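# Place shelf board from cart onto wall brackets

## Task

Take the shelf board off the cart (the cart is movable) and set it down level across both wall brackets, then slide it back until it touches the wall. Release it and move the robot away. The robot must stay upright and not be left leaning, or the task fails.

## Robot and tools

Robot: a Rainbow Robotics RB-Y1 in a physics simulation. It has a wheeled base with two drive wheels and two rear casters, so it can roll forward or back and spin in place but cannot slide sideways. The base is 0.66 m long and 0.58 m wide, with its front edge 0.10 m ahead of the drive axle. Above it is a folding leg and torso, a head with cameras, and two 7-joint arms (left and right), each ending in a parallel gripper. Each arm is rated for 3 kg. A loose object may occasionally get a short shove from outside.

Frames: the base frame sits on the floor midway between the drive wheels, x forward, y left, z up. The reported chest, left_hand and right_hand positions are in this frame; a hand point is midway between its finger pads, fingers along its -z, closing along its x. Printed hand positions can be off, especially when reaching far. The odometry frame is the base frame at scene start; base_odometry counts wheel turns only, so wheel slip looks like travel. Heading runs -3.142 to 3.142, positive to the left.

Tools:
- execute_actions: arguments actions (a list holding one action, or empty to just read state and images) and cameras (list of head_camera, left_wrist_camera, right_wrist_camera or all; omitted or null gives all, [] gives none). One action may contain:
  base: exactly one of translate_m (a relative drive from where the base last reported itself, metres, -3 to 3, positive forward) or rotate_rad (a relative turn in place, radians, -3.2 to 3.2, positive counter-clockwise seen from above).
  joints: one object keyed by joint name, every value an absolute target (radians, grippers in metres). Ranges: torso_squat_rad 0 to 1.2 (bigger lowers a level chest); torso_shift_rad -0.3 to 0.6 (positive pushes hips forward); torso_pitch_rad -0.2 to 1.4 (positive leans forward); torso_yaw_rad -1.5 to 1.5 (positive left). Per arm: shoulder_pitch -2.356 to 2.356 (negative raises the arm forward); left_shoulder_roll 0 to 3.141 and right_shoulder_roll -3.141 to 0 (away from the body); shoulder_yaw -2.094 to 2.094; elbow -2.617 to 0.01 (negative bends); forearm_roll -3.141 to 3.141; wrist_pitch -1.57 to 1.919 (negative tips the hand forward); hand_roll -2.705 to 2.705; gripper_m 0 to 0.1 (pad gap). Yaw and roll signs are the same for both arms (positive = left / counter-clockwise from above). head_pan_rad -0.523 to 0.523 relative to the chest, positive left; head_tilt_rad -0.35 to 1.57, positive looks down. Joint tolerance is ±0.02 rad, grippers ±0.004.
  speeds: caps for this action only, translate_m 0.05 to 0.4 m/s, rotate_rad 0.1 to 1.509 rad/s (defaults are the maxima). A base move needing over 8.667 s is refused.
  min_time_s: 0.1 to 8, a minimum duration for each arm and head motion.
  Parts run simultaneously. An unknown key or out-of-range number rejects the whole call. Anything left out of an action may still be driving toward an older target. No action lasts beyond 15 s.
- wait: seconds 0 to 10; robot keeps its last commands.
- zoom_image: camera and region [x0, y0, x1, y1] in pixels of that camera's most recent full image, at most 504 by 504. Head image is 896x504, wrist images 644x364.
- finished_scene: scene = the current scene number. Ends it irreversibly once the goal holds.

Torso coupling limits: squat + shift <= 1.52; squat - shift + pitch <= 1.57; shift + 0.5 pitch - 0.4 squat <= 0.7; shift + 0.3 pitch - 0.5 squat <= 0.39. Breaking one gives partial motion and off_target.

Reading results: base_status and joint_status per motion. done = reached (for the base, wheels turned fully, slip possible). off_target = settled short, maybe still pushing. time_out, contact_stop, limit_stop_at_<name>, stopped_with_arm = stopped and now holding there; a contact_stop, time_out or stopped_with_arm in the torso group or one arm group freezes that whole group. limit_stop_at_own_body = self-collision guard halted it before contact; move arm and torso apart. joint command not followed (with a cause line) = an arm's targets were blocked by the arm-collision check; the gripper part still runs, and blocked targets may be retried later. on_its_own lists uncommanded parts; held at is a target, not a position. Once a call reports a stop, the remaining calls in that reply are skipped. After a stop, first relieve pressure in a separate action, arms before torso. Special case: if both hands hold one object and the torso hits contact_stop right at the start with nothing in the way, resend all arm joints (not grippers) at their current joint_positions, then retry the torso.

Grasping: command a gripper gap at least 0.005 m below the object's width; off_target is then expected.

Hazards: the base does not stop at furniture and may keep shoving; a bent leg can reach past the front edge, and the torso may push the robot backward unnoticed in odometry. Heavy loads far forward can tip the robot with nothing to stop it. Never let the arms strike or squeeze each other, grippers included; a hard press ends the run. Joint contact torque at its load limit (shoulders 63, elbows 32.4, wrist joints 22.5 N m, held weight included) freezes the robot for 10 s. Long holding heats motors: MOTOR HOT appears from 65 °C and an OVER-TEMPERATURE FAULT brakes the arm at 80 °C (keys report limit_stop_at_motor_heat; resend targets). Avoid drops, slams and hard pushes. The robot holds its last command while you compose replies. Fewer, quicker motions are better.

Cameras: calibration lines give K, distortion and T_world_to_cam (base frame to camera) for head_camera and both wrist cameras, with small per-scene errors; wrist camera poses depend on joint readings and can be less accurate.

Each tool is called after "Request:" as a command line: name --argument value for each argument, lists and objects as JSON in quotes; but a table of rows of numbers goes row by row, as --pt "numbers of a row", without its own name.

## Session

Request:
execute_actions --actions '[]'

Scene clock: 0.00 s.
base_odometry: x=+0.000 y=+0.000 heading=+0.000 (m, m, rad; odometry frame)
base_status: not commanded
joint_positions: torso_squat_rad=+0.350 torso_shift_rad=+0.000 torso_pitch_rad=+0.000 torso_yaw_rad=-0.001 left_shoulder_pitch_rad=-0.007 left_shoulder_roll_rad=-0.001 left_shoulder_yaw_rad=-0.032 left_elbow_rad=-0.286 left_forearm_roll_rad=+0.038 left_wrist_pitch_rad=-0.016 left_hand_roll_rad=-0.041 left_gripper_m=+0.100 right_shoulder_pitch_rad=+0.024 right_shoulder_roll_rad=-0.042 right_shoulder_yaw_rad=+0.034 right_elbow_rad=-0.150 right_forearm_roll_rad=+0.049 right_wrist_pitch_rad=-0.016 right_hand_roll_rad=+0.033 right_gripper_m=+0.099 head_pan_rad=+0.000 head_tilt_rad=+0.400
joint_status: not commanded
chest: x=-0.2280 y=+0.0001 z=+1.2475 quat_wxyz=(+1.000, +0.000, +0.000, +0.000) (m; base frame)
left_hand: x=-0.0811 y=+0.2145 z=+0.5779 quat_wxyz=(+0.988, -0.003, -0.154, -0.018) (m; base frame)
right_hand: x=-0.1688 y=-0.2498 z=+0.5655 quat_wxyz=(+0.996, -0.022, -0.071, +0.055) (m; base frame)
pictures: head_camera, left_wrist_camera, right_wrist_camera
camera_calibration (this result's frames):
head_camera: T_world_to_cam=[[0.0404993, -0.998657, -0.0322966, 0.0505514], [-0.382176, 0.0143828, -0.923978, 1.31508], [0.923202, 0.0497635, -0.38108, 0.689505], [0, 0, 0, 1]] pos_world=[-0.136009, -0.00274312, 1.47949]
left_wrist_camera: T_world_to_cam=[[0.945426, -0.0408788, 0.323264, -0.103836], [-0.232669, -0.779246, 0.581929, -0.157916], [0.228113, -0.625384, -0.74623, 0.669596], [0, 0, 0, 1]] pos_world=[-0.0913168, 0.291454, 0.625135]
right_wrist_camera: T_world_to_cam=[[-0.978394, -0.16356, -0.126464, -0.140743], [-0.206655, 0.792059, 0.574401, -0.131195], [0.0062176, 0.588125, -0.808746, 0.686884], [0, 0, 0, 1]] pos_world=[-0.169085, -0.32308, 0.613074]
Images, in order (width x height): head_camera 896x504, left_wrist_camera 644x364, right_wrist_camera 644x364.

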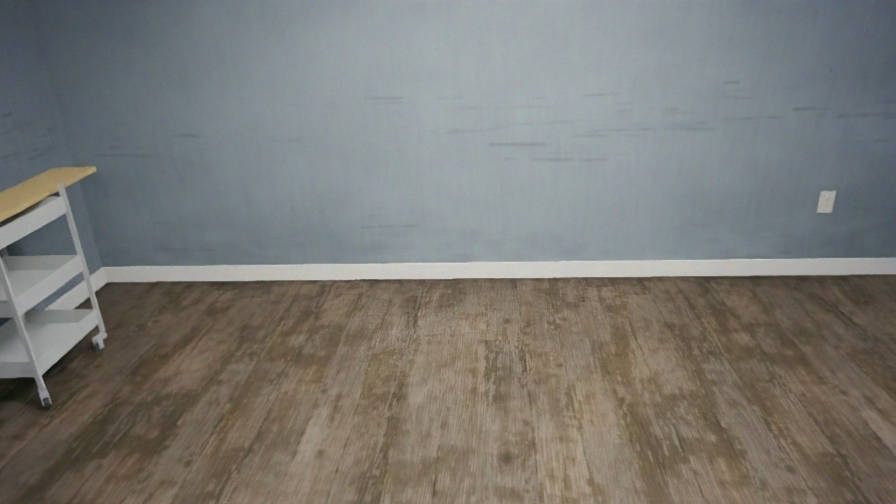

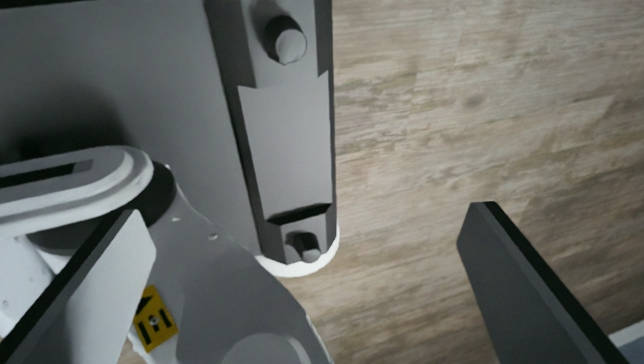

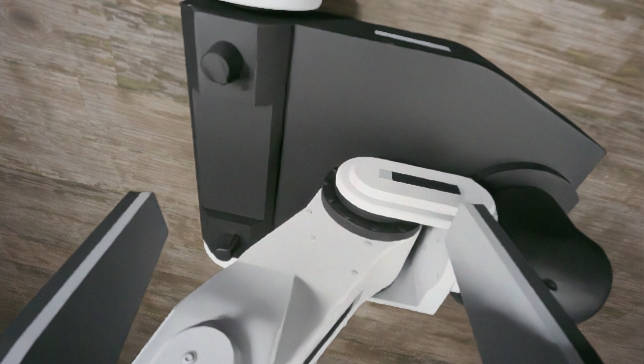

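Request:
execute_actions --actions '[{"base":{"rotate_rad":0.34},"joints":{"head_pan_rad":0.5,"head_tilt_rad":0.4}}]' --cameras '["head_camera"]'

Scene clock: 8.27 s.
base_odometry: x=+0.000 y=+0.000 heading=+0.340 (m, m, rad; odometry frame)
base_status: done
joint_positions: torso_squat_rad=+0.350 torso_shift_rad=+0.000 torso_pitch_rad=+0.000 torso_yaw_rad=-0.001 left_shoulder_pitch_rad=-0.007 left_shoulder_roll_rad=-0.001 left_shoulder_yaw_rad=-0.032 left_elbow_rad=-0.286 left_forearm_roll_rad=+0.038 left_wrist_pitch_rad=-0.016 left_hand_roll_rad=-0.041 left_gripper_m=+0.100 right_shoulder_pitch_rad=+0.024 right_shoulder_roll_rad=-0.042 right_shoulder_yaw_rad=+0.034 right_elbow_rad=-0.150 right_forearm_roll_rad=+0.049 right_wrist_pitch_rad=-0.016 right_hand_roll_rad=+0.033 right_gripper_m=+0.099 head_pan_rad=+0.500 head_tilt_rad=+0.400
joint_status: all done
chest: x=-0.2280 y=+0.0001 z=+1.2475 quat_wxyz=(+1.000, +0.000, +0.000, +0.000) (m; base frame)
left_hand: x=-0.0811 y=+0.2145 z=+0.5779 quat_wxyz=(+0.988, -0.003, -0.154, -0.018) (m; base frame)
right_hand: x=-0.1688 y=-0.2498 z=+0.5655 quat_wxyz=(+0.996, -0.022, -0.071, +0.055) (m; base frame)
pictures: head_camera
camera_calibration (this result's frames):
head_camera: T_world_to_cam=[[0.514457, -0.856897, -0.0325727, 0.148502], [-0.342853, -0.170726, -0.923745, 1.32286], [0.785993, 0.486395, -0.381621, 0.661984], [0, 0, 0, 1]] pos_world=[-0.143165, 0.031112, 1.47945]
Images, in order (width x height): head_camera 896x504.

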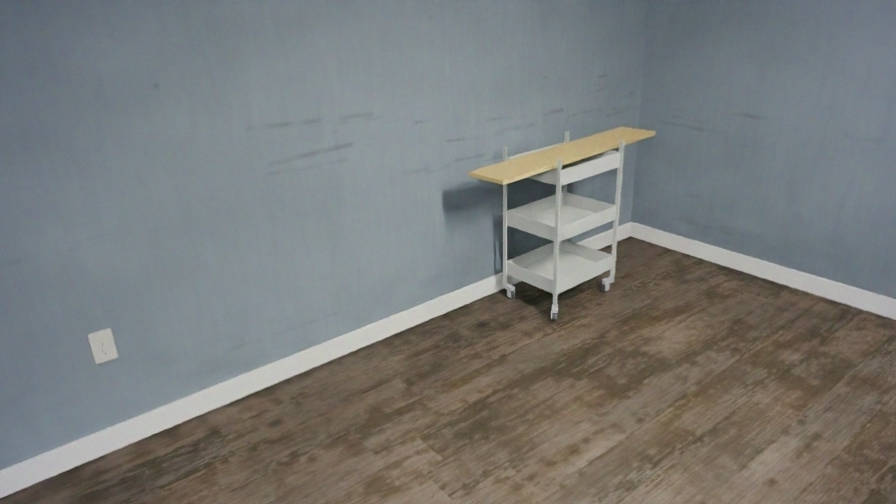

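Request:
zoom_image --camera "head_camera" --region '[450, 110, 690, 330]'

Region (450, 110, 690, 330) of head_camera's 896x504 image, scaled by 2.100, with more detail than that image has; it fills the top 462 rows of this view, and the rest is white.

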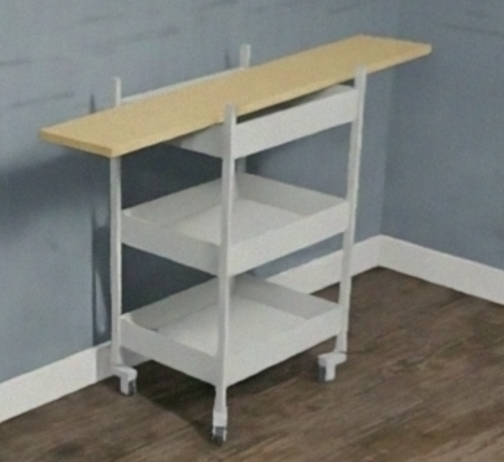

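Request:
execute_actions --actions '[{"base":{"translate_m":2.39},"joints":{"torso_squat_rad":0.6,"head_pan_rad":0.52,"head_tilt_rad":0.3,"torso_yaw_rad":1.0}}]' --cameras '["head_camera"]'

Request:
execute_actions --actions '[{"base":{"rotate_rad":1.30},"joints":{"torso_yaw_rad":0,"head_pan_rad":0,"head_tilt_rad":0.55,"left_shoulder_pitch_rad":0,"left_shoulder_roll_rad":0.24,"left_shoulder_yaw_rad":0,"left_elbow_rad":-1.3,"left_forearm_roll_rad":0,"left_wrist_pitch_rad":-0.27,"left_hand_roll_rad":0.24,"right_shoulder_pitch_rad":0,"right_shoulder_roll_rad":-0.24,"right_shoulder_yaw_rad":0,"right_elbow_rad":-1.278,"right_forearm_roll_rad":0,"right_wrist_pitch_rad":-0.292,"right_hand_roll_rad":-0.22},"min_time_s":3}]' --cameras '["head_camera"]'

Scene clock: 42.53 s.
base_odometry: x=+2.253 y=+0.797 heading=+0.340 (m, m, rad; odometry frame)
base_status: done
joint_positions: torso_squat_rad=+0.504 torso_shift_rad=+0.000 torso_pitch_rad=+0.000 torso_yaw_rad=+0.615 left_shoulder_pitch_rad=-0.007 left_shoulder_roll_rad=-0.001 left_shoulder_yaw_rad=-0.032 left_elbow_rad=-0.286 left_forearm_roll_rad=+0.038 left_wrist_pitch_rad=-0.016 left_hand_roll_rad=-0.041 left_gripper_m=+0.100 right_shoulder_pitch_rad=+0.023 right_shoulder_roll_rad=-0.042 right_shoulder_yaw_rad=+0.034 right_elbow_rad=-0.150 right_forearm_roll_rad=+0.049 right_wrist_pitch_rad=-0.017 right_hand_roll_rad=+0.033 right_gripper_m=+0.099 head_pan_rad=+0.520 head_tilt_rad=+0.300
joint_status: torso_squat_rad limit_stop_at_own_body (moved +0.154 of +0.250); torso_yaw_rad limit_stop_at_own_body (moved +0.616 of +1.001); the others done
on_its_own: torso_squat_rad is held at +0.504, not at your +0.600, since a limit_stop_at_own_body; torso_yaw_rad is held at +0.615, not at your +1.000, since a limit_stop_at_own_body
chest: x=-0.2279 y=+0.0001 z=+1.2030 quat_wxyz=(+0.953, +0.000, +0.000, +0.303) (m; base frame)
left_hand: x=-0.2321 y=+0.2600 z=+0.5335 quat_wxyz=(+0.947, +0.044, -0.147, +0.282) (m; base frame)
right_hand: x=-0.0353 y=-0.1694 z=+0.5209 quat_wxyz=(+0.932, +0.000, -0.074, +0.354) (m; base frame)
pictures: head_camera
camera_calibration (this result's frames):
head_camera: T_world_to_cam=[[0.923997, -0.381325, -0.0286477, 0.234305], [-0.135118, -0.255487, -0.957324, 1.37436], [0.357733, 0.888436, -0.287593, 0.414926], [0, 0, 0, 1]] pos_world=[-0.179229, 0.0718418, 1.44175]
Images, in order (width x height): head_camera 896x504.

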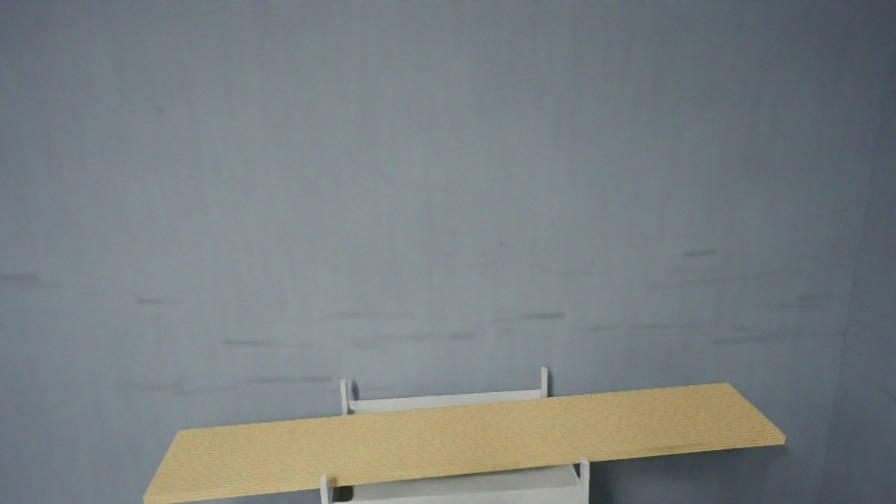

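not run: a stop came earlier in this reply.

Request:
execute_actions --actions '[{"base":{"translate_m":-0.078},"joints":{"torso_yaw_rad":0.2}}]' --cameras '[]'

Request:
execute_actions --actions '[{"base":{"rotate_rad":1.296},"joints":{"torso_yaw_rad":0,"head_pan_rad":0,"head_tilt_rad":0.6,"left_shoulder_pitch_rad":0,"left_shoulder_roll_rad":0.24,"left_shoulder_yaw_rad":0,"left_elbow_rad":-1.3,"left_forearm_roll_rad":0,"left_wrist_pitch_rad":-0.27,"left_hand_roll_rad":0.24,"right_shoulder_pitch_rad":0,"right_shoulder_roll_rad":-0.24,"right_shoulder_yaw_rad":0,"right_elbow_rad":-1.278,"right_forearm_roll_rad":0,"right_wrist_pitch_rad":-0.292,"right_hand_roll_rad":-0.22},"min_time_s":3}]' --cameras '["head_camera"]'

Request:
execute_actions --actions '[{"base":{"translate_m":0.56},"joints":{"torso_squat_rad":0.9,"head_tilt_rad":0.8}}]'

Scene clock: 71.50 s.
base_odometry: x=+2.180 y=+0.771 heading=+0.339 (m, m, rad; odometry frame)
base_status: done
joint_positions: torso_squat_rad=+0.504 torso_shift_rad=+0.000 torso_pitch_rad=+0.000 torso_yaw_rad=+0.200 left_shoulder_pitch_rad=-0.007 left_shoulder_roll_rad=-0.001 left_shoulder_yaw_rad=-0.032 left_elbow_rad=-0.286 left_forearm_roll_rad=+0.038 left_wrist_pitch_rad=-0.016 left_hand_roll_rad=-0.041 left_gripper_m=+0.100 right_shoulder_pitch_rad=+0.024 right_shoulder_roll_rad=-0.042 right_shoulder_yaw_rad=+0.034 right_elbow_rad=-0.150 right_forearm_roll_rad=+0.049 right_wrist_pitch_rad=-0.016 right_hand_roll_rad=+0.033 right_gripper_m=+0.099 head_pan_rad=+0.520 head_tilt_rad=+0.300
joint_status: all done
on_its_own: torso_squat_rad is held at +0.504, not at your +0.600, since a limit_stop_at_own_body
chest: x=-0.2281 y=+0.0001 z=+1.2030 quat_wxyz=(+0.995, +0.000, +0.000, +0.100) (m; base frame)
left_hand: x=-0.1269 y=+0.2395 z=+0.5334 quat_wxyz=(+0.985, +0.013, -0.153, +0.081) (m; base frame)
right_hand: x=-0.1202 y=-0.2329 z=+0.5210 quat_wxyz=(+0.985, -0.015, -0.073, +0.155) (m; base frame)
pictures: none
No camera images: the call's "cameras" was empty. Leave "cameras" out to get every camera's image.

Scene clock: 75.07 s.
base_odometry: x=+2.180 y=+0.771 heading=+1.635 (m, m, rad; odometry frame)
base_status: done
joint_positions: torso_squat_rad=+0.504 torso_shift_rad=+0.000 torso_pitch_rad=+0.000 torso_yaw_rad=+0.000 left_shoulder_pitch_rad=+0.000 left_shoulder_roll_rad=+0.240 left_shoulder_yaw_rad=+0.000 left_elbow_rad=-1.300 left_forearm_roll_rad=+0.000 left_wrist_pitch_rad=-0.270 left_hand_roll_rad=+0.240 left_gripper_m=+0.100 right_shoulder_pitch_rad=+0.000 right_shoulder_roll_rad=-0.240 right_shoulder_yaw_rad=+0.000 right_elbow_rad=-1.278 right_forearm_roll_rad=+0.000 right_wrist_pitch_rad=-0.292 right_hand_roll_rad=-0.220 right_gripper_m=+0.099 head_pan_rad=+0.000 head_tilt_rad=+0.600
joint_status: all done
on_its_own: torso_squat_rad is held at +0.504, not at your +0.600, since a limit_stop_at_own_body
chest: x=-0.2281 y=+0.0001 z=+1.2030 quat_wxyz=(+1.000, +0.000, +0.000, +0.000) (m; base frame)
left_hand: x=+0.2719 y=+0.3088 z=+0.9192 quat_wxyz=(+0.707, +0.000, -0.707, +0.000) (m; base frame)
right_hand: x=+0.2695 y=-0.3102 z=+0.9140 quat_wxyz=(+0.708, -0.007, -0.707, +0.007) (m; base frame)
pictures: head_camera
camera_calibration (this result's frames):
head_camera: T_world_to_cam=[[0.0342439, -0.998614, -0.0399692, 0.0585686], [-0.558435, 0.0140481, -0.82943, 1.10491], [0.828841, 0.0507231, -0.55718, 0.900274], [0, 0, 0, 1]] pos_world=[-0.131169, -0.00269912, 1.4204]
Images, in order (width x height): head_camera 896x504.

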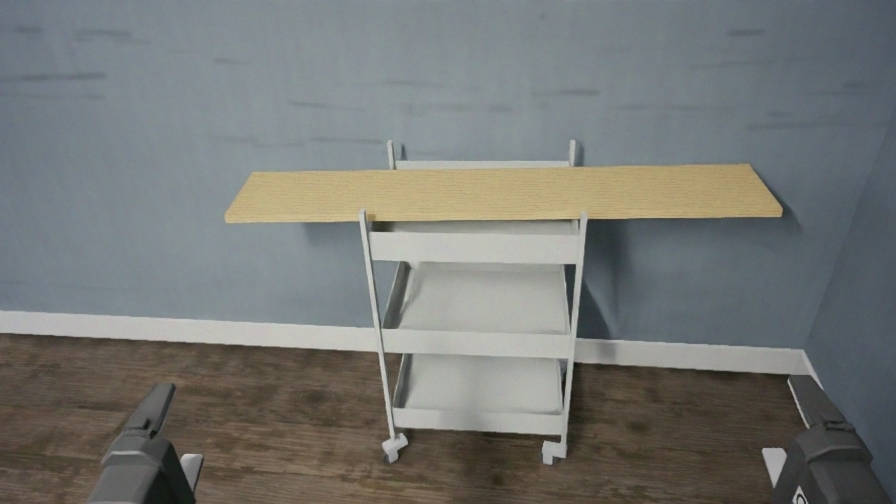

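Scene clock: 77.87 s.
base_odometry: x=+2.144 y=+1.329 heading=+1.635 (m, m, rad; odometry frame)
base_status: done
joint_positions: torso_squat_rad=+0.900 torso_shift_rad=+0.000 torso_pitch_rad=+0.000 torso_yaw_rad=+0.000 left_shoulder_pitch_rad=+0.000 left_shoulder_roll_rad=+0.240 left_shoulder_yaw_rad=+0.000 left_elbow_rad=-1.300 left_forearm_roll_rad=+0.000 left_wrist_pitch_rad=-0.270 left_hand_roll_rad=+0.240 left_gripper_m=+0.100 right_shoulder_pitch_rad=+0.000 right_shoulder_roll_rad=-0.240 right_shoulder_yaw_rad=+0.000 right_elbow_rad=-1.278 right_forearm_roll_rad=+0.000 right_wrist_pitch_rad=-0.292 right_hand_roll_rad=-0.220 right_gripper_m=+0.099 head_pan_rad=+0.000 head_tilt_rad=+0.800
joint_status: all done
chest: x=-0.2279 y=+0.0001 z=+1.0251 quat_wxyz=(+1.000, +0.000, +0.000, +0.000) (m; base frame)
left_hand: x=+0.2720 y=+0.3089 z=+0.7411 quat_wxyz=(+0.707, +0.000, -0.707, +0.000) (m; base frame)
right_hand: x=+0.2696 y=-0.3102 z=+0.7360 quat_wxyz=(+0.708, -0.007, -0.707, +0.007) (m; base frame)
pictures: head_camera, left_wrist_camera, right_wrist_camera
camera_calibration (this result's frames):
head_camera: T_world_to_cam=[[0.0255494, -0.998616, -0.0459789, 0.0570278], [-0.71225, 0.0140892, -0.701784, 0.769393], [0.701461, 0.0506786, -0.710904, 0.963064], [0, 0, 0, 1]] pos_world=[-0.129008, -0.00269807, 1.22722]
left_wrist_camera: T_world_to_cam=[[-0.0197197, -0.00522863, 0.999792, -0.736483], [-0.616632, -0.787083, -0.0162785, 0.453054], [0.787005, -0.616824, 0.0122969, 0.0530243], [0, 0, 0, 1]] pos_world=[0.223114, 0.385447, 0.743053]
right_wrist_camera: T_world_to_cam=[[-0.0103875, -0.0715571, -0.997382, 0.708432], [-0.626601, 0.777781, -0.0492759, 0.477179], [0.779271, 0.624449, -0.0529169, 0.104064], [0, 0, 0, 1]] pos_world=[0.225265, -0.38543, 0.735598]
Images, in order (width x height): head_camera 896x504, left_wrist_camera 644x364, right_wrist_camera 644x364.

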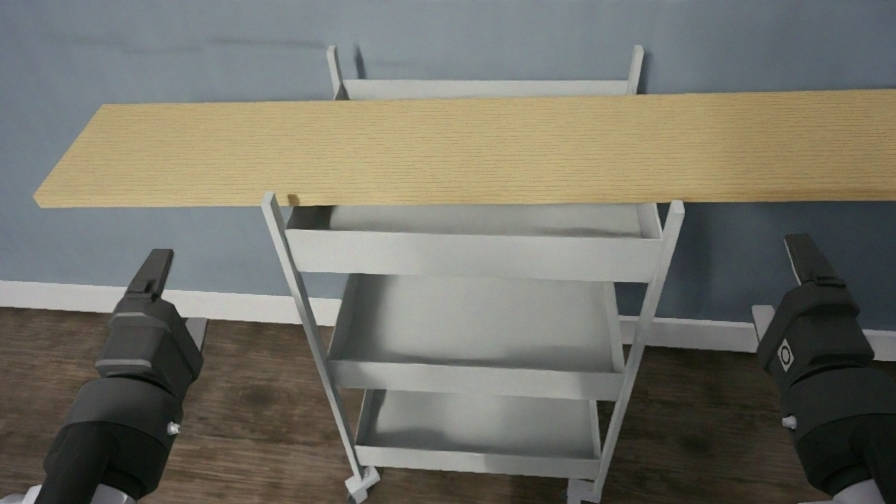

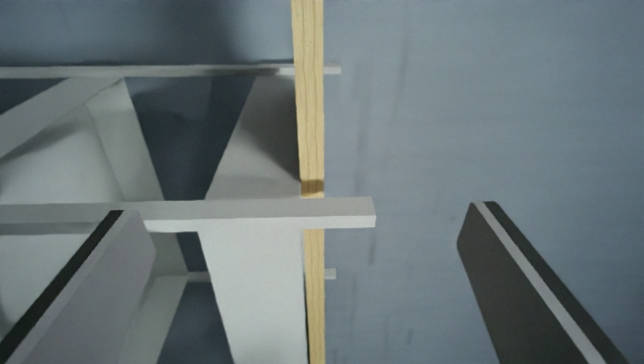

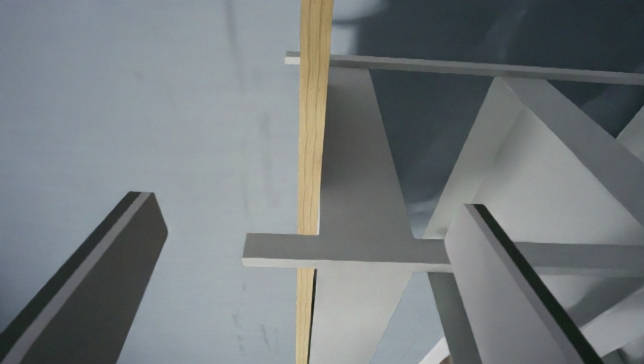

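Request:
execute_actions --actions '[{"base":{"translate_m":0.16},"joints":{"head_tilt_rad":0.95,"torso_yaw_rad":-0.012,"left_gripper_m":0.06,"right_gripper_m":0.06}}]'

Scene clock: 89.87 s.
base_odometry: x=+2.133 y=+1.489 heading=+1.636 (m, m, rad; odometry frame)
base_status: done
joint_positions: torso_squat_rad=+0.900 torso_shift_rad=+0.000 torso_pitch_rad=+0.000 torso_yaw_rad=-0.012 left_shoulder_pitch_rad=+0.000 left_shoulder_roll_rad=+0.240 left_shoulder_yaw_rad=+0.000 left_elbow_rad=-1.300 left_forearm_roll_rad=+0.000 left_wrist_pitch_rad=-0.270 left_hand_roll_rad=+0.240 left_gripper_m=+0.060 right_shoulder_pitch_rad=+0.000 right_shoulder_roll_rad=-0.240 right_shoulder_yaw_rad=+0.000 right_elbow_rad=-1.278 right_forearm_roll_rad=+0.000 right_wrist_pitch_rad=-0.292 right_hand_roll_rad=-0.220 right_gripper_m=+0.060 head_pan_rad=+0.000 head_tilt_rad=+0.950
joint_status: all done
chest: x=-0.2279 y=+0.0001 z=+1.0251 quat_wxyz=(+1.000, +0.000, +0.000, -0.006) (m; base frame)
left_hand: x=+0.2757 y=+0.3029 z=+0.7411 quat_wxyz=(+0.707, -0.004, -0.707, -0.004) (m; base frame)
right_hand: x=+0.2659 y=-0.3162 z=+0.7361 quat_wxyz=(+0.708, -0.011, -0.707, +0.003) (m; base frame)
pictures: head_camera, left_wrist_camera, right_wrist_camera
camera_calibration (this result's frames):
head_camera: T_world_to_cam=[[0.00638291, -0.998765, -0.0492775, 0.056859], [-0.808918, 0.0238137, -0.587439, 0.609438], [0.587887, 0.043611, -0.807767, 1.05835], [0, 0, 0, 1]] pos_world=[-0.129571, -0.00388003, 1.21571]
left_wrist_camera: T_world_to_cam=[[-0.0197751, -0.00505305, 0.999792, -0.736486], [-0.625989, -0.779661, -0.016322, 0.45098], [0.779581, -0.626181, 0.0122547, 0.0513617], [0, 0, 0, 1]] pos_world=[0.227704, 0.380052, 0.743064]
right_wrist_camera: T_world_to_cam=[[-0.0111703, -0.0715182, -0.997377, 0.708233], [-0.617183, 0.785267, -0.0493964, 0.479475], [0.78674, 0.615012, -0.0529115, 0.105743], [0, 0, 0, 1]] pos_world=[0.220643, -0.390898, 0.735654]
Images, in order (width x height): head_camera 896x504, left_wrist_camera 644x364, right_wrist_camera 644x364.

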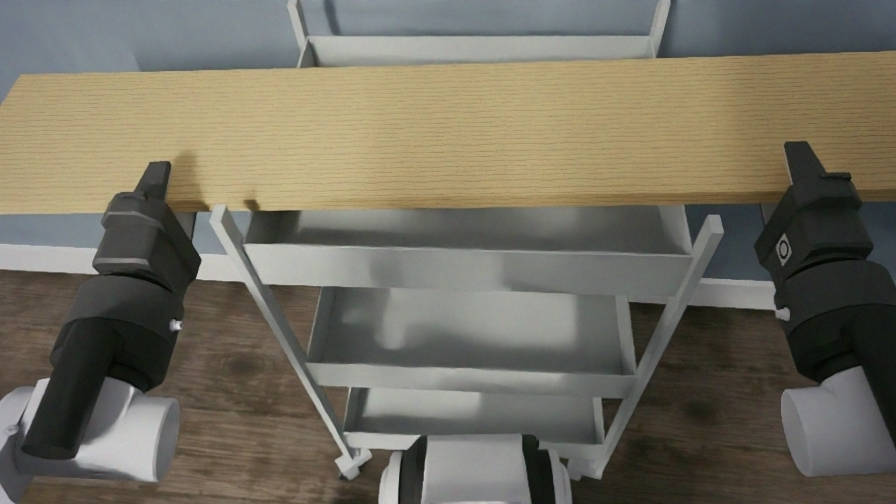

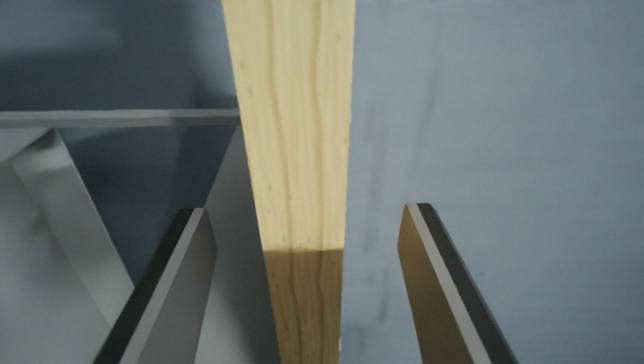

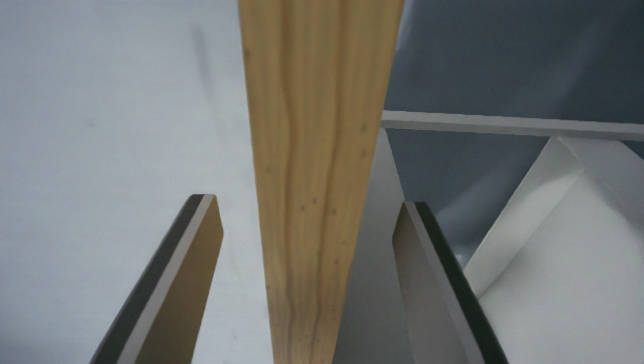

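Request:
execute_actions --actions '[{"base":{"translate_m":0.028},"joints":{"torso_yaw_rad":-0.024,"left_shoulder_roll_rad":0.265,"left_elbow_rad":-1.289,"left_wrist_pitch_rad":-0.281,"left_hand_roll_rad":0.265,"left_gripper_m":0.04,"right_gripper_m":0.04}}]'

Scene clock: 97.87 s.
base_odometry: x=+2.131 y=+1.517 heading=+1.636 (m, m, rad; odometry frame)
base_status: done
joint_positions: torso_squat_rad=+0.900 torso_shift_rad=+0.000 torso_pitch_rad=+0.000 torso_yaw_rad=-0.024 left_shoulder_pitch_rad=+0.000 left_shoulder_roll_rad=+0.265 left_shoulder_yaw_rad=+0.000 left_elbow_rad=-1.289 left_forearm_roll_rad=+0.000 left_wrist_pitch_rad=-0.281 left_hand_roll_rad=+0.265 left_gripper_m=+0.040 right_shoulder_pitch_rad=+0.000 right_shoulder_roll_rad=-0.240 right_shoulder_yaw_rad=+0.000 right_elbow_rad=-1.278 right_forearm_roll_rad=+0.000 right_wrist_pitch_rad=-0.292 right_hand_roll_rad=-0.220 right_gripper_m=+0.040 head_pan_rad=+0.000 head_tilt_rad=+0.950
joint_status: all done
chest: x=-0.2280 y=+0.0001 z=+1.0251 quat_wxyz=(+1.000, +0.000, +0.000, -0.012) (m; base frame)
left_hand: x=+0.2784 y=+0.3067 z=+0.7410 quat_wxyz=(+0.707, -0.009, -0.707, -0.008) (m; base frame)
right_hand: x=+0.2621 y=-0.3221 z=+0.7362 quat_wxyz=(+0.708, -0.016, -0.707, -0.001) (m; base frame)
pictures: head_camera, left_wrist_camera, right_wrist_camera
camera_calibration (this result's frames):
head_camera: T_world_to_cam=[[-0.00558387, -0.99877, -0.0492631, 0.0541213], [-0.808534, 0.0334977, -0.587495, 0.609549], [0.588423, 0.0365504, -0.807727, 1.05845], [0, 0, 0, 1]] pos_world=[-0.129674, -0.00505057, 1.21571]
left_wrist_camera: T_world_to_cam=[[-0.0199258, -0.00478488, 0.99979, -0.736297], [-0.635198, -0.772176, -0.016355, 0.455896], [0.772092, -0.63539, 0.0123469, 0.0564419], [0, 0, 0, 1]] pos_world=[0.231335, 0.384372, 0.742902]
right_wrist_camera: T_world_to_cam=[[-0.0119097, -0.0714619, -0.997372, 0.708036], [-0.607675, 0.79264, -0.0495366, 0.481773], [0.794097, 0.605488, -0.0528657, 0.107393], [0, 0, 0, 1]] pos_world=[0.215913, -0.3963, 0.735718]
Images, in order (width x height): head_camera 896x504, left_wrist_camera 644x364, right_wrist_camera 644x364.

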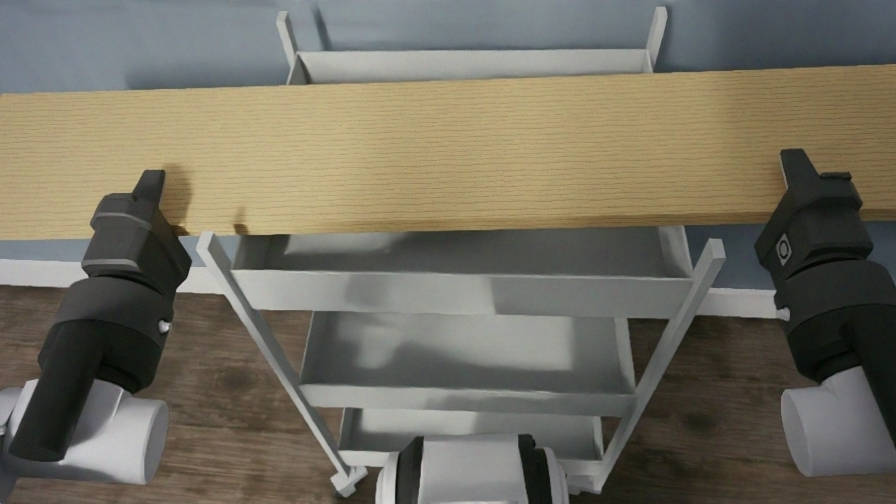

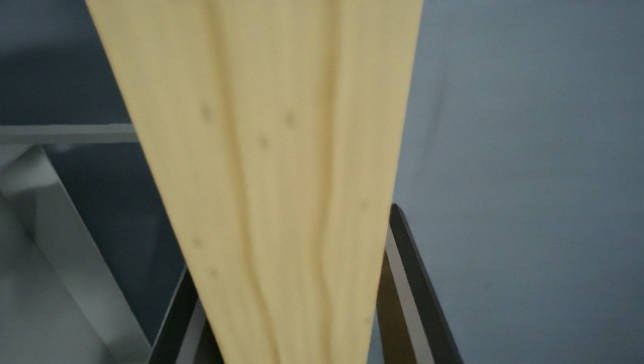

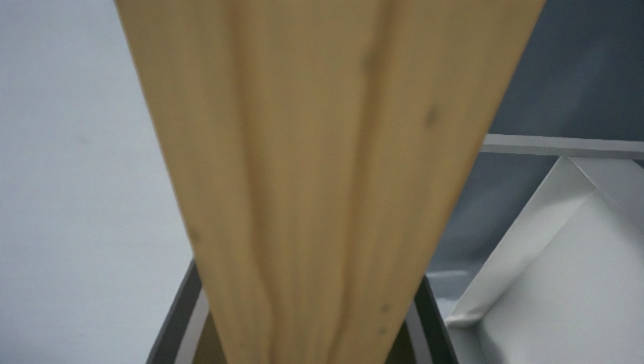

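Request:
execute_actions --actions '[{"joints":{"left_gripper_m":0.0,"right_gripper_m":0.0}}]' --cameras '[]'

Request:
execute_actions --actions '[{"joints":{"torso_squat_rad":0.6}}]' --cameras '["head_camera"]'

Request:
execute_actions --actions '[{"base":{"translate_m":-0.42},"joints":{"head_tilt_rad":0.6,"torso_yaw_rad":0}}]' --cameras '["head_camera"]'

Scene clock: 106.10 s.
base_odometry: x=+2.131 y=+1.517 heading=+1.636 (m, m, rad; odometry frame)
base_status: not commanded
joint_positions: torso_squat_rad=+0.900 torso_shift_rad=+0.000 torso_pitch_rad=+0.000 torso_yaw_rad=-0.024 left_shoulder_pitch_rad=+0.000 left_shoulder_roll_rad=+0.265 left_shoulder_yaw_rad=+0.000 left_elbow_rad=-1.289 left_forearm_roll_rad=+0.000 left_wrist_pitch_rad=-0.281 left_hand_roll_rad=+0.265 left_gripper_m=+0.018 right_shoulder_pitch_rad=+0.000 right_shoulder_roll_rad=-0.240 right_shoulder_yaw_rad=+0.000 right_elbow_rad=-1.278 right_forearm_roll_rad=+0.000 right_wrist_pitch_rad=-0.292 right_hand_roll_rad=-0.220 right_gripper_m=+0.017 head_pan_rad=+0.000 head_tilt_rad=+0.950
joint_status: left_gripper_m off_target (ended at +0.018, target +0.000); right_gripper_m off_target (ended at +0.017, target +0.000)
chest: x=-0.2280 y=+0.0001 z=+1.0251 quat_wxyz=(+1.000, +0.000, +0.000, -0.012) (m; base frame)
left_hand: x=+0.2784 y=+0.3067 z=+0.7410 quat_wxyz=(+0.707, -0.009, -0.707, -0.008) (m; base frame)
right_hand: x=+0.2622 y=-0.3221 z=+0.7364 quat_wxyz=(+0.707, -0.016, -0.707, -0.001) (m; base frame)
pictures: none
No camera images: the call's "cameras" was empty. Leave "cameras" out to get every camera's image.

Scene clock: 107.87 s.
base_odometry: x=+2.131 y=+1.517 heading=+1.636 (m, m, rad; odometry frame)
base_status: not commanded
joint_positions: torso_squat_rad=+0.600 torso_shift_rad=+0.000 torso_pitch_rad=+0.001 torso_yaw_rad=-0.024 left_shoulder_pitch_rad=+0.001 left_shoulder_roll_rad=+0.265 left_shoulder_yaw_rad=+0.000 left_elbow_rad=-1.288 left_forearm_roll_rad=+0.000 left_wrist_pitch_rad=-0.281 left_hand_roll_rad=+0.265 left_gripper_m=+0.018 right_shoulder_pitch_rad=+0.001 right_shoulder_roll_rad=-0.240 right_shoulder_yaw_rad=+0.000 right_elbow_rad=-1.276 right_forearm_roll_rad=+0.000 right_wrist_pitch_rad=-0.291 right_hand_roll_rad=-0.220 right_gripper_m=+0.017 head_pan_rad=+0.000 head_tilt_rad=+0.950
joint_status: all done
chest: x=-0.2275 y=+0.0001 z=+1.1677 quat_wxyz=(+1.000, +0.000, +0.001, -0.012) (m; base frame)
left_hand: x=+0.2781 y=+0.3068 z=+0.8822 quat_wxyz=(+0.708, -0.008, -0.706, -0.008) (m; base frame)
right_hand: x=+0.2615 y=-0.3223 z=+0.8766 quat_wxyz=(+0.709, -0.016, -0.705, -0.002) (m; base frame)
pictures: head_camera
camera_calibration (this result's frames):
head_camera: T_world_to_cam=[[-0.00562749, -0.998772, -0.0492285, 0.0611059], [-0.809051, 0.0334806, -0.586784, 0.692732], [0.587712, 0.0365263, -0.808246, 1.17387], [0, 0, 0, 1]] pos_world=[-0.129099, -0.00503942, 1.35827]
Images, in order (width x height): head_camera 896x504.

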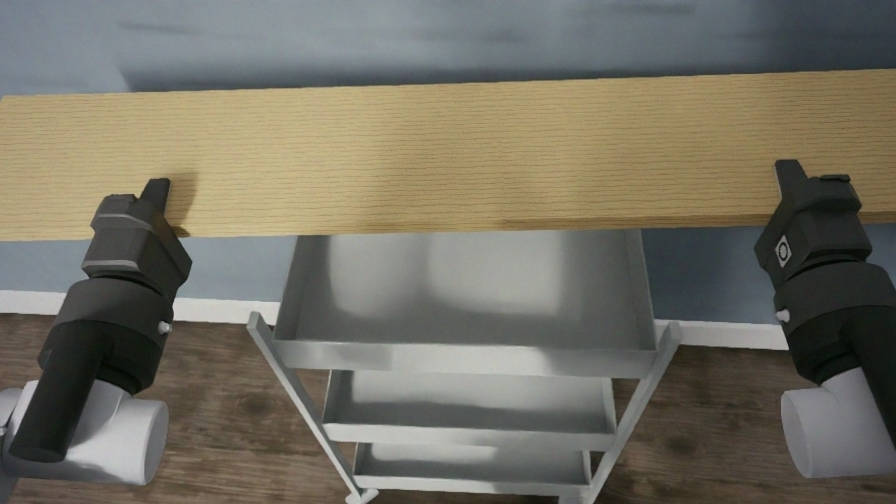

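Scene clock: 110.43 s.
base_odometry: x=+2.159 y=+1.098 heading=+1.636 (m, m, rad; odometry frame)
base_status: done
joint_positions: torso_squat_rad=+0.600 torso_shift_rad=+0.000 torso_pitch_rad=+0.001 torso_yaw_rad=+0.000 left_shoulder_pitch_rad=+0.001 left_shoulder_roll_rad=+0.265 left_shoulder_yaw_rad=+0.000 left_elbow_rad=-1.288 left_forearm_roll_rad=+0.000 left_wrist_pitch_rad=-0.281 left_hand_roll_rad=+0.265 left_gripper_m=+0.018 right_shoulder_pitch_rad=+0.002 right_shoulder_roll_rad=-0.240 right_shoulder_yaw_rad=+0.001 right_elbow_rad=-1.276 right_forearm_roll_rad=+0.000 right_wrist_pitch_rad=-0.291 right_hand_roll_rad=-0.220 right_gripper_m=+0.017 head_pan_rad=+0.000 head_tilt_rad=+0.600
joint_status: all done
chest: x=-0.2277 y=+0.0001 z=+1.1677 quat_wxyz=(+1.000, +0.000, +0.001, +0.000) (m; base frame)
left_hand: x=+0.2705 y=+0.3189 z=+0.8821 quat_wxyz=(+0.709, +0.000, -0.706, +0.000) (m; base frame)
right_hand: x=+0.2690 y=-0.3104 z=+0.8765 quat_wxyz=(+0.709, -0.007, -0.705, +0.007) (m; base frame)
pictures: head_camera
camera_calibration (this result's frames):
head_camera: T_world_to_cam=[[0.0343043, -0.998612, -0.0399661, 0.0571735], [-0.55915, 0.013968, -0.828949, 1.07513], [0.828357, 0.0507836, -0.557895, 0.880967], [0, 0, 0, 1]] pos_world=[-0.130557, -0.00266187, 1.385]
Images, in order (width x height): head_camera 896x504.

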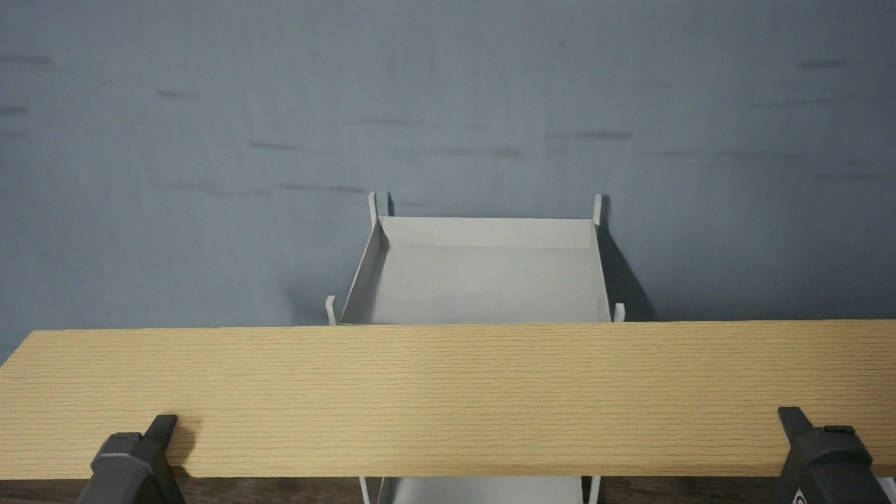

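Request:
execute_actions --actions '[{"base":{"rotate_rad":1.48},"joints":{"head_tilt_rad":0.35,"head_pan_rad":-0.1}}]' --cameras '["head_camera"]'

Scene clock: 122.47 s.
base_odometry: x=+2.159 y=+1.098 heading=+3.116 (m, m, rad; odometry frame)
base_status: done
joint_positions: torso_squat_rad=+0.600 torso_shift_rad=+0.000 torso_pitch_rad=+0.001 torso_yaw_rad=+0.000 left_shoulder_pitch_rad=+0.001 left_shoulder_roll_rad=+0.265 left_shoulder_yaw_rad=+0.000 left_elbow_rad=-1.288 left_forearm_roll_rad=+0.000 left_wrist_pitch_rad=-0.281 left_hand_roll_rad=+0.265 left_gripper_m=+0.018 right_shoulder_pitch_rad=+0.002 right_shoulder_roll_rad=-0.240 right_shoulder_yaw_rad=+0.001 right_elbow_rad=-1.276 right_forearm_roll_rad=+0.000 right_wrist_pitch_rad=-0.291 right_hand_roll_rad=-0.220 right_gripper_m=+0.017 head_pan_rad=-0.100 head_tilt_rad=+0.350
joint_status: all done
chest: x=-0.2277 y=+0.0001 z=+1.1677 quat_wxyz=(+1.000, +0.000, +0.001, +0.000) (m; base frame)
left_hand: x=+0.2705 y=+0.3188 z=+0.8821 quat_wxyz=(+0.709, +0.000, -0.706, +0.000) (m; base frame)
right_hand: x=+0.2690 y=-0.3105 z=+0.8765 quat_wxyz=(+0.709, -0.007, -0.705, +0.007) (m; base frame)
pictures: head_camera
camera_calibration (this result's frames):
head_camera: T_world_to_cam=[[-0.0567268, -0.997933, -0.0301837, 0.0250582], [-0.333573, 0.0474394, -0.94153, 1.27546], [0.941016, -0.0433415, -0.335575, 0.600053], [0, 0, 0, 1]] pos_world=[-0.13778, -0.00949323, 1.403]
Images, in order (width x height): head_camera 896x504.

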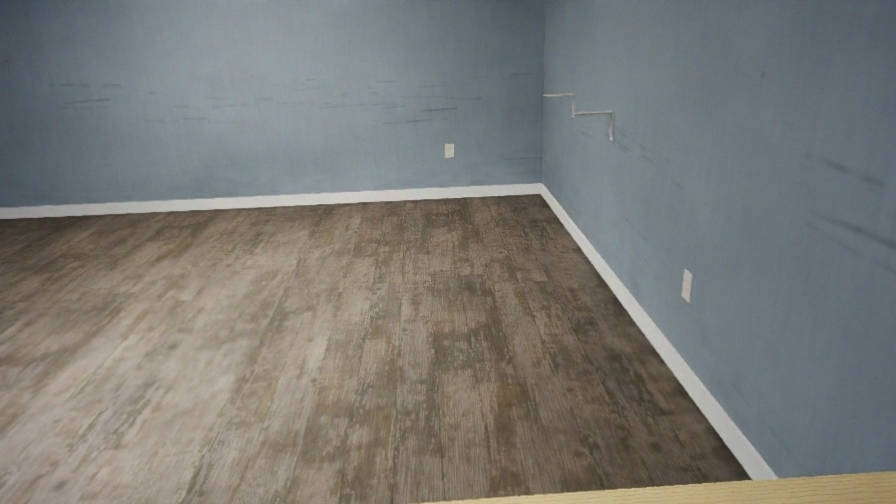

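Request:
execute_actions --actions '[{"base":{"translate_m":2.75},"joints":{"head_tilt_rad":0.35,"head_pan_rad":-0.52,"torso_squat_rad":0.15,"torso_yaw_rad":-0.3}}]' --cameras '["head_camera"]'

Scene clock: 145.60 s.
base_odometry: x=-0.591 y=+1.167 heading=+3.116 (m, m, rad; odometry frame)
base_status: done
joint_positions: torso_squat_rad=+0.150 torso_shift_rad=+0.000 torso_pitch_rad=+0.001 torso_yaw_rad=-0.300 left_shoulder_pitch_rad=+0.001 left_shoulder_roll_rad=+0.265 left_shoulder_yaw_rad=+0.000 left_elbow_rad=-1.288 left_forearm_roll_rad=+0.000 left_wrist_pitch_rad=-0.281 left_hand_roll_rad=+0.265 left_gripper_m=+0.018 right_shoulder_pitch_rad=+0.002 right_shoulder_roll_rad=-0.240 right_shoulder_yaw_rad=+0.001 right_elbow_rad=-1.276 right_forearm_roll_rad=+0.000 right_wrist_pitch_rad=-0.291 right_hand_roll_rad=-0.220 right_gripper_m=+0.017 head_pan_rad=-0.520 head_tilt_rad=+0.350
joint_status: all done
chest: x=-0.2276 y=+0.0000 z=+1.2821 quat_wxyz=(+0.989, +0.000, +0.001, -0.149) (m; base frame)
left_hand: x=+0.3425 y=+0.1573 z=+0.9964 quat_wxyz=(+0.701, -0.106, -0.698, -0.105) (m; base frame)
right_hand: x=+0.1551 y=-0.4434 z=+0.9909 quat_wxyz=(+0.702, -0.113, -0.696, -0.099) (m; base frame)
pictures: head_camera
camera_calibration (this result's frames):
head_camera: T_world_to_cam=[[-0.700692, -0.712852, -0.0295294, -0.110059], [-0.219707, 0.254967, -0.941658, 1.4082], [0.678792, -0.653325, -0.335272, 0.580492], [0, 0, 0, 1]] pos_world=[-0.161759, -0.05825, 1.51742]
Images, in order (width x height): head_camera 896x504.

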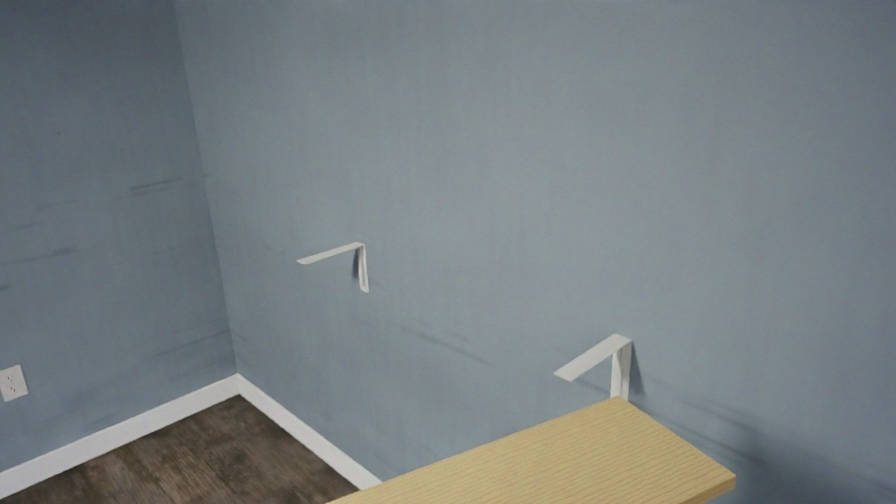

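Request:
execute_actions --actions '[{"base":{"translate_m":0.83},"joints":{"head_tilt_rad":0.5,"head_pan_rad":0,"torso_yaw_rad":0,"torso_squat_rad":0.22}}]' --cameras '[]'

Request:
execute_actions --actions '[{"base":{"rotate_rad":-1.58}}]' --cameras '["head_camera"]'

Request:
execute_actions --actions '[{"base":{"translate_m":0.36},"joints":{"head_tilt_rad":0.65}}]' --cameras '["head_camera"]'

Scene clock: 171.93 s.
base_odometry: x=-1.420 y=+1.188 heading=+3.116 (m, m, rad; odometry frame)
base_status: done
joint_positions: torso_squat_rad=+0.220 torso_shift_rad=+0.000 torso_pitch_rad=+0.001 torso_yaw_rad=+0.000 left_shoulder_pitch_rad=+0.001 left_shoulder_roll_rad=+0.265 left_shoulder_yaw_rad=+0.000 left_elbow_rad=-1.288 left_forearm_roll_rad=+0.000 left_wrist_pitch_rad=-0.281 left_hand_roll_rad=+0.265 left_gripper_m=+0.018 right_shoulder_pitch_rad=+0.002 right_shoulder_roll_rad=-0.240 right_shoulder_yaw_rad=+0.001 right_elbow_rad=-1.276 right_forearm_roll_rad=+0.000 right_wrist_pitch_rad=-0.291 right_hand_roll_rad=-0.220 right_gripper_m=+0.017 head_pan_rad=+0.000 head_tilt_rad=+0.500
joint_status: all done
chest: x=-0.2275 y=+0.0000 z=+1.2731 quat_wxyz=(+1.000, +0.000, +0.001, +0.000) (m; base frame)
left_hand: x=+0.2705 y=+0.3188 z=+0.9874 quat_wxyz=(+0.709, +0.000, -0.706, +0.000) (m; base frame)
right_hand: x=+0.2690 y=-0.3104 z=+0.9816 quat_wxyz=(+0.710, -0.007, -0.705, +0.007) (m; base frame)
pictures: none
No camera images: the call's "cameras" was empty. Leave "cameras" out to get every camera's image.

Scene clock: 175.83 s.
base_odometry: x=-1.420 y=+1.188 heading=+1.537 (m, m, rad; odometry frame)
base_status: done
joint_positions: torso_squat_rad=+0.220 torso_shift_rad=+0.000 torso_pitch_rad=+0.001 torso_yaw_rad=+0.000 left_shoulder_pitch_rad=+0.001 left_shoulder_roll_rad=+0.265 left_shoulder_yaw_rad=+0.000 left_elbow_rad=-1.288 left_forearm_roll_rad=+0.000 left_wrist_pitch_rad=-0.281 left_hand_roll_rad=+0.265 left_gripper_m=+0.018 right_shoulder_pitch_rad=+0.002 right_shoulder_roll_rad=-0.240 right_shoulder_yaw_rad=+0.001 right_elbow_rad=-1.276 right_forearm_roll_rad=+0.000 right_wrist_pitch_rad=-0.291 right_hand_roll_rad=-0.220 right_gripper_m=+0.017 head_pan_rad=+0.000 head_tilt_rad=+0.500
joint_status: not commanded
chest: x=-0.2276 y=+0.0001 z=+1.2731 quat_wxyz=(+1.000, +0.000, +0.001, +0.000) (m; base frame)
left_hand: x=+0.2705 y=+0.3188 z=+0.9874 quat_wxyz=(+0.709, +0.000, -0.706, +0.000) (m; base frame)
right_hand: x=+0.2690 y=-0.3104 z=+0.9816 quat_wxyz=(+0.710, -0.007, -0.705, +0.007) (m; base frame)
pictures: head_camera
camera_calibration (this result's frames):
head_camera: T_world_to_cam=[[0.0380942, -0.99861, -0.0364179, 0.056899], [-0.473721, 0.0140417, -0.880563, 1.25615], [0.879851, 0.0507963, -0.472528, 0.824456], [0, 0, 0, 1]] pos_world=[-0.132503, -0.00269788, 1.49777]
Images, in order (width x height): head_camera 896x504.

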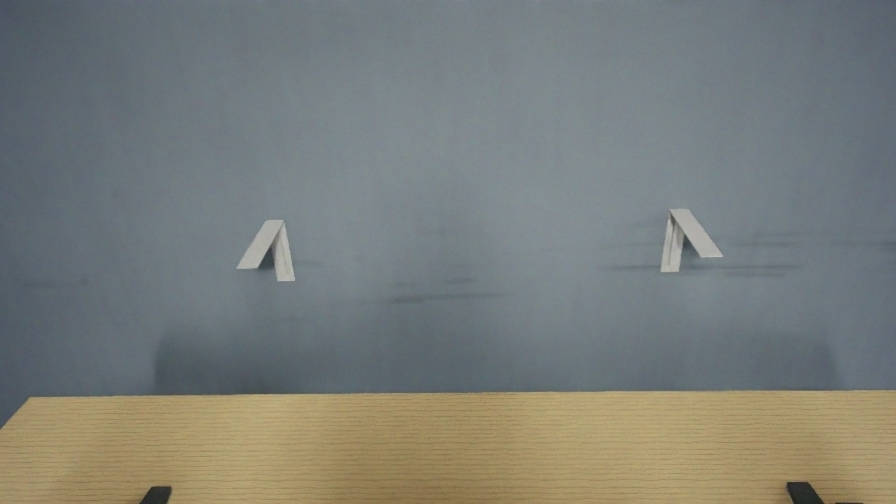

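Scene clock: 178.27 s.
base_odometry: x=-1.408 y=+1.548 heading=+1.537 (m, m, rad; odometry frame)
base_status: done
joint_positions: torso_squat_rad=+0.220 torso_shift_rad=+0.000 torso_pitch_rad=+0.001 torso_yaw_rad=+0.000 left_shoulder_pitch_rad=+0.001 left_shoulder_roll_rad=+0.265 left_shoulder_yaw_rad=+0.000 left_elbow_rad=-1.288 left_forearm_roll_rad=+0.000 left_wrist_pitch_rad=-0.281 left_hand_roll_rad=+0.265 left_gripper_m=+0.018 right_shoulder_pitch_rad=+0.002 right_shoulder_roll_rad=-0.240 right_shoulder_yaw_rad=+0.001 right_elbow_rad=-1.276 right_forearm_roll_rad=+0.000 right_wrist_pitch_rad=-0.291 right_hand_roll_rad=-0.220 right_gripper_m=+0.017 head_pan_rad=+0.000 head_tilt_rad=+0.650
joint_status: all done
chest: x=-0.2275 y=+0.0001 z=+1.2731 quat_wxyz=(+1.000, +0.000, +0.001, +0.000) (m; base frame)
left_hand: x=+0.2705 y=+0.3188 z=+0.9874 quat_wxyz=(+0.709, +0.000, -0.706, +0.000) (m; base frame)
right_hand: x=+0.2690 y=-0.3104 z=+0.9816 quat_wxyz=(+0.710, -0.007, -0.705, +0.007) (m; base frame)
pictures: head_camera
camera_calibration (this result's frames):
head_camera: T_world_to_cam=[[0.0321812, -0.998612, -0.0416978, 0.0634612], [-0.600051, 0.0140607, -0.799838, 1.11132], [0.799314, 0.0507605, -0.598765, 0.993843], [0, 0, 0, 1]] pos_world=[-0.129586, -0.00270084, 1.4866]
Images, in order (width x height): head_camera 896x504.

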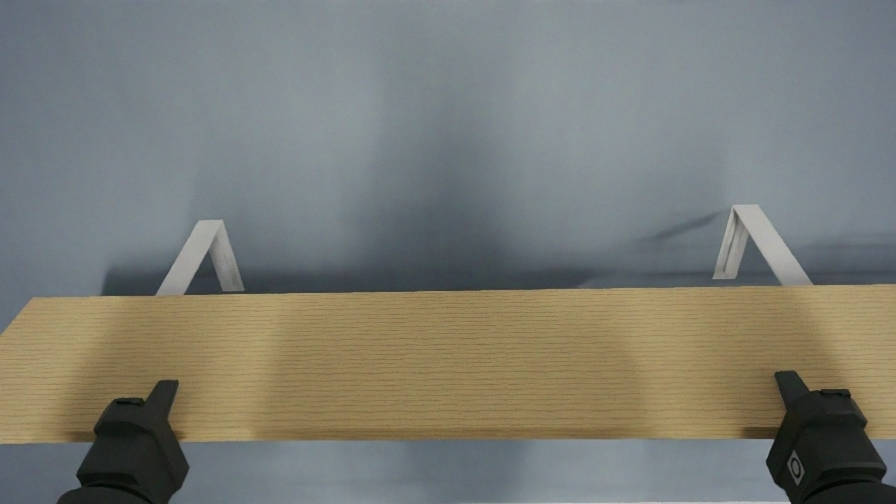

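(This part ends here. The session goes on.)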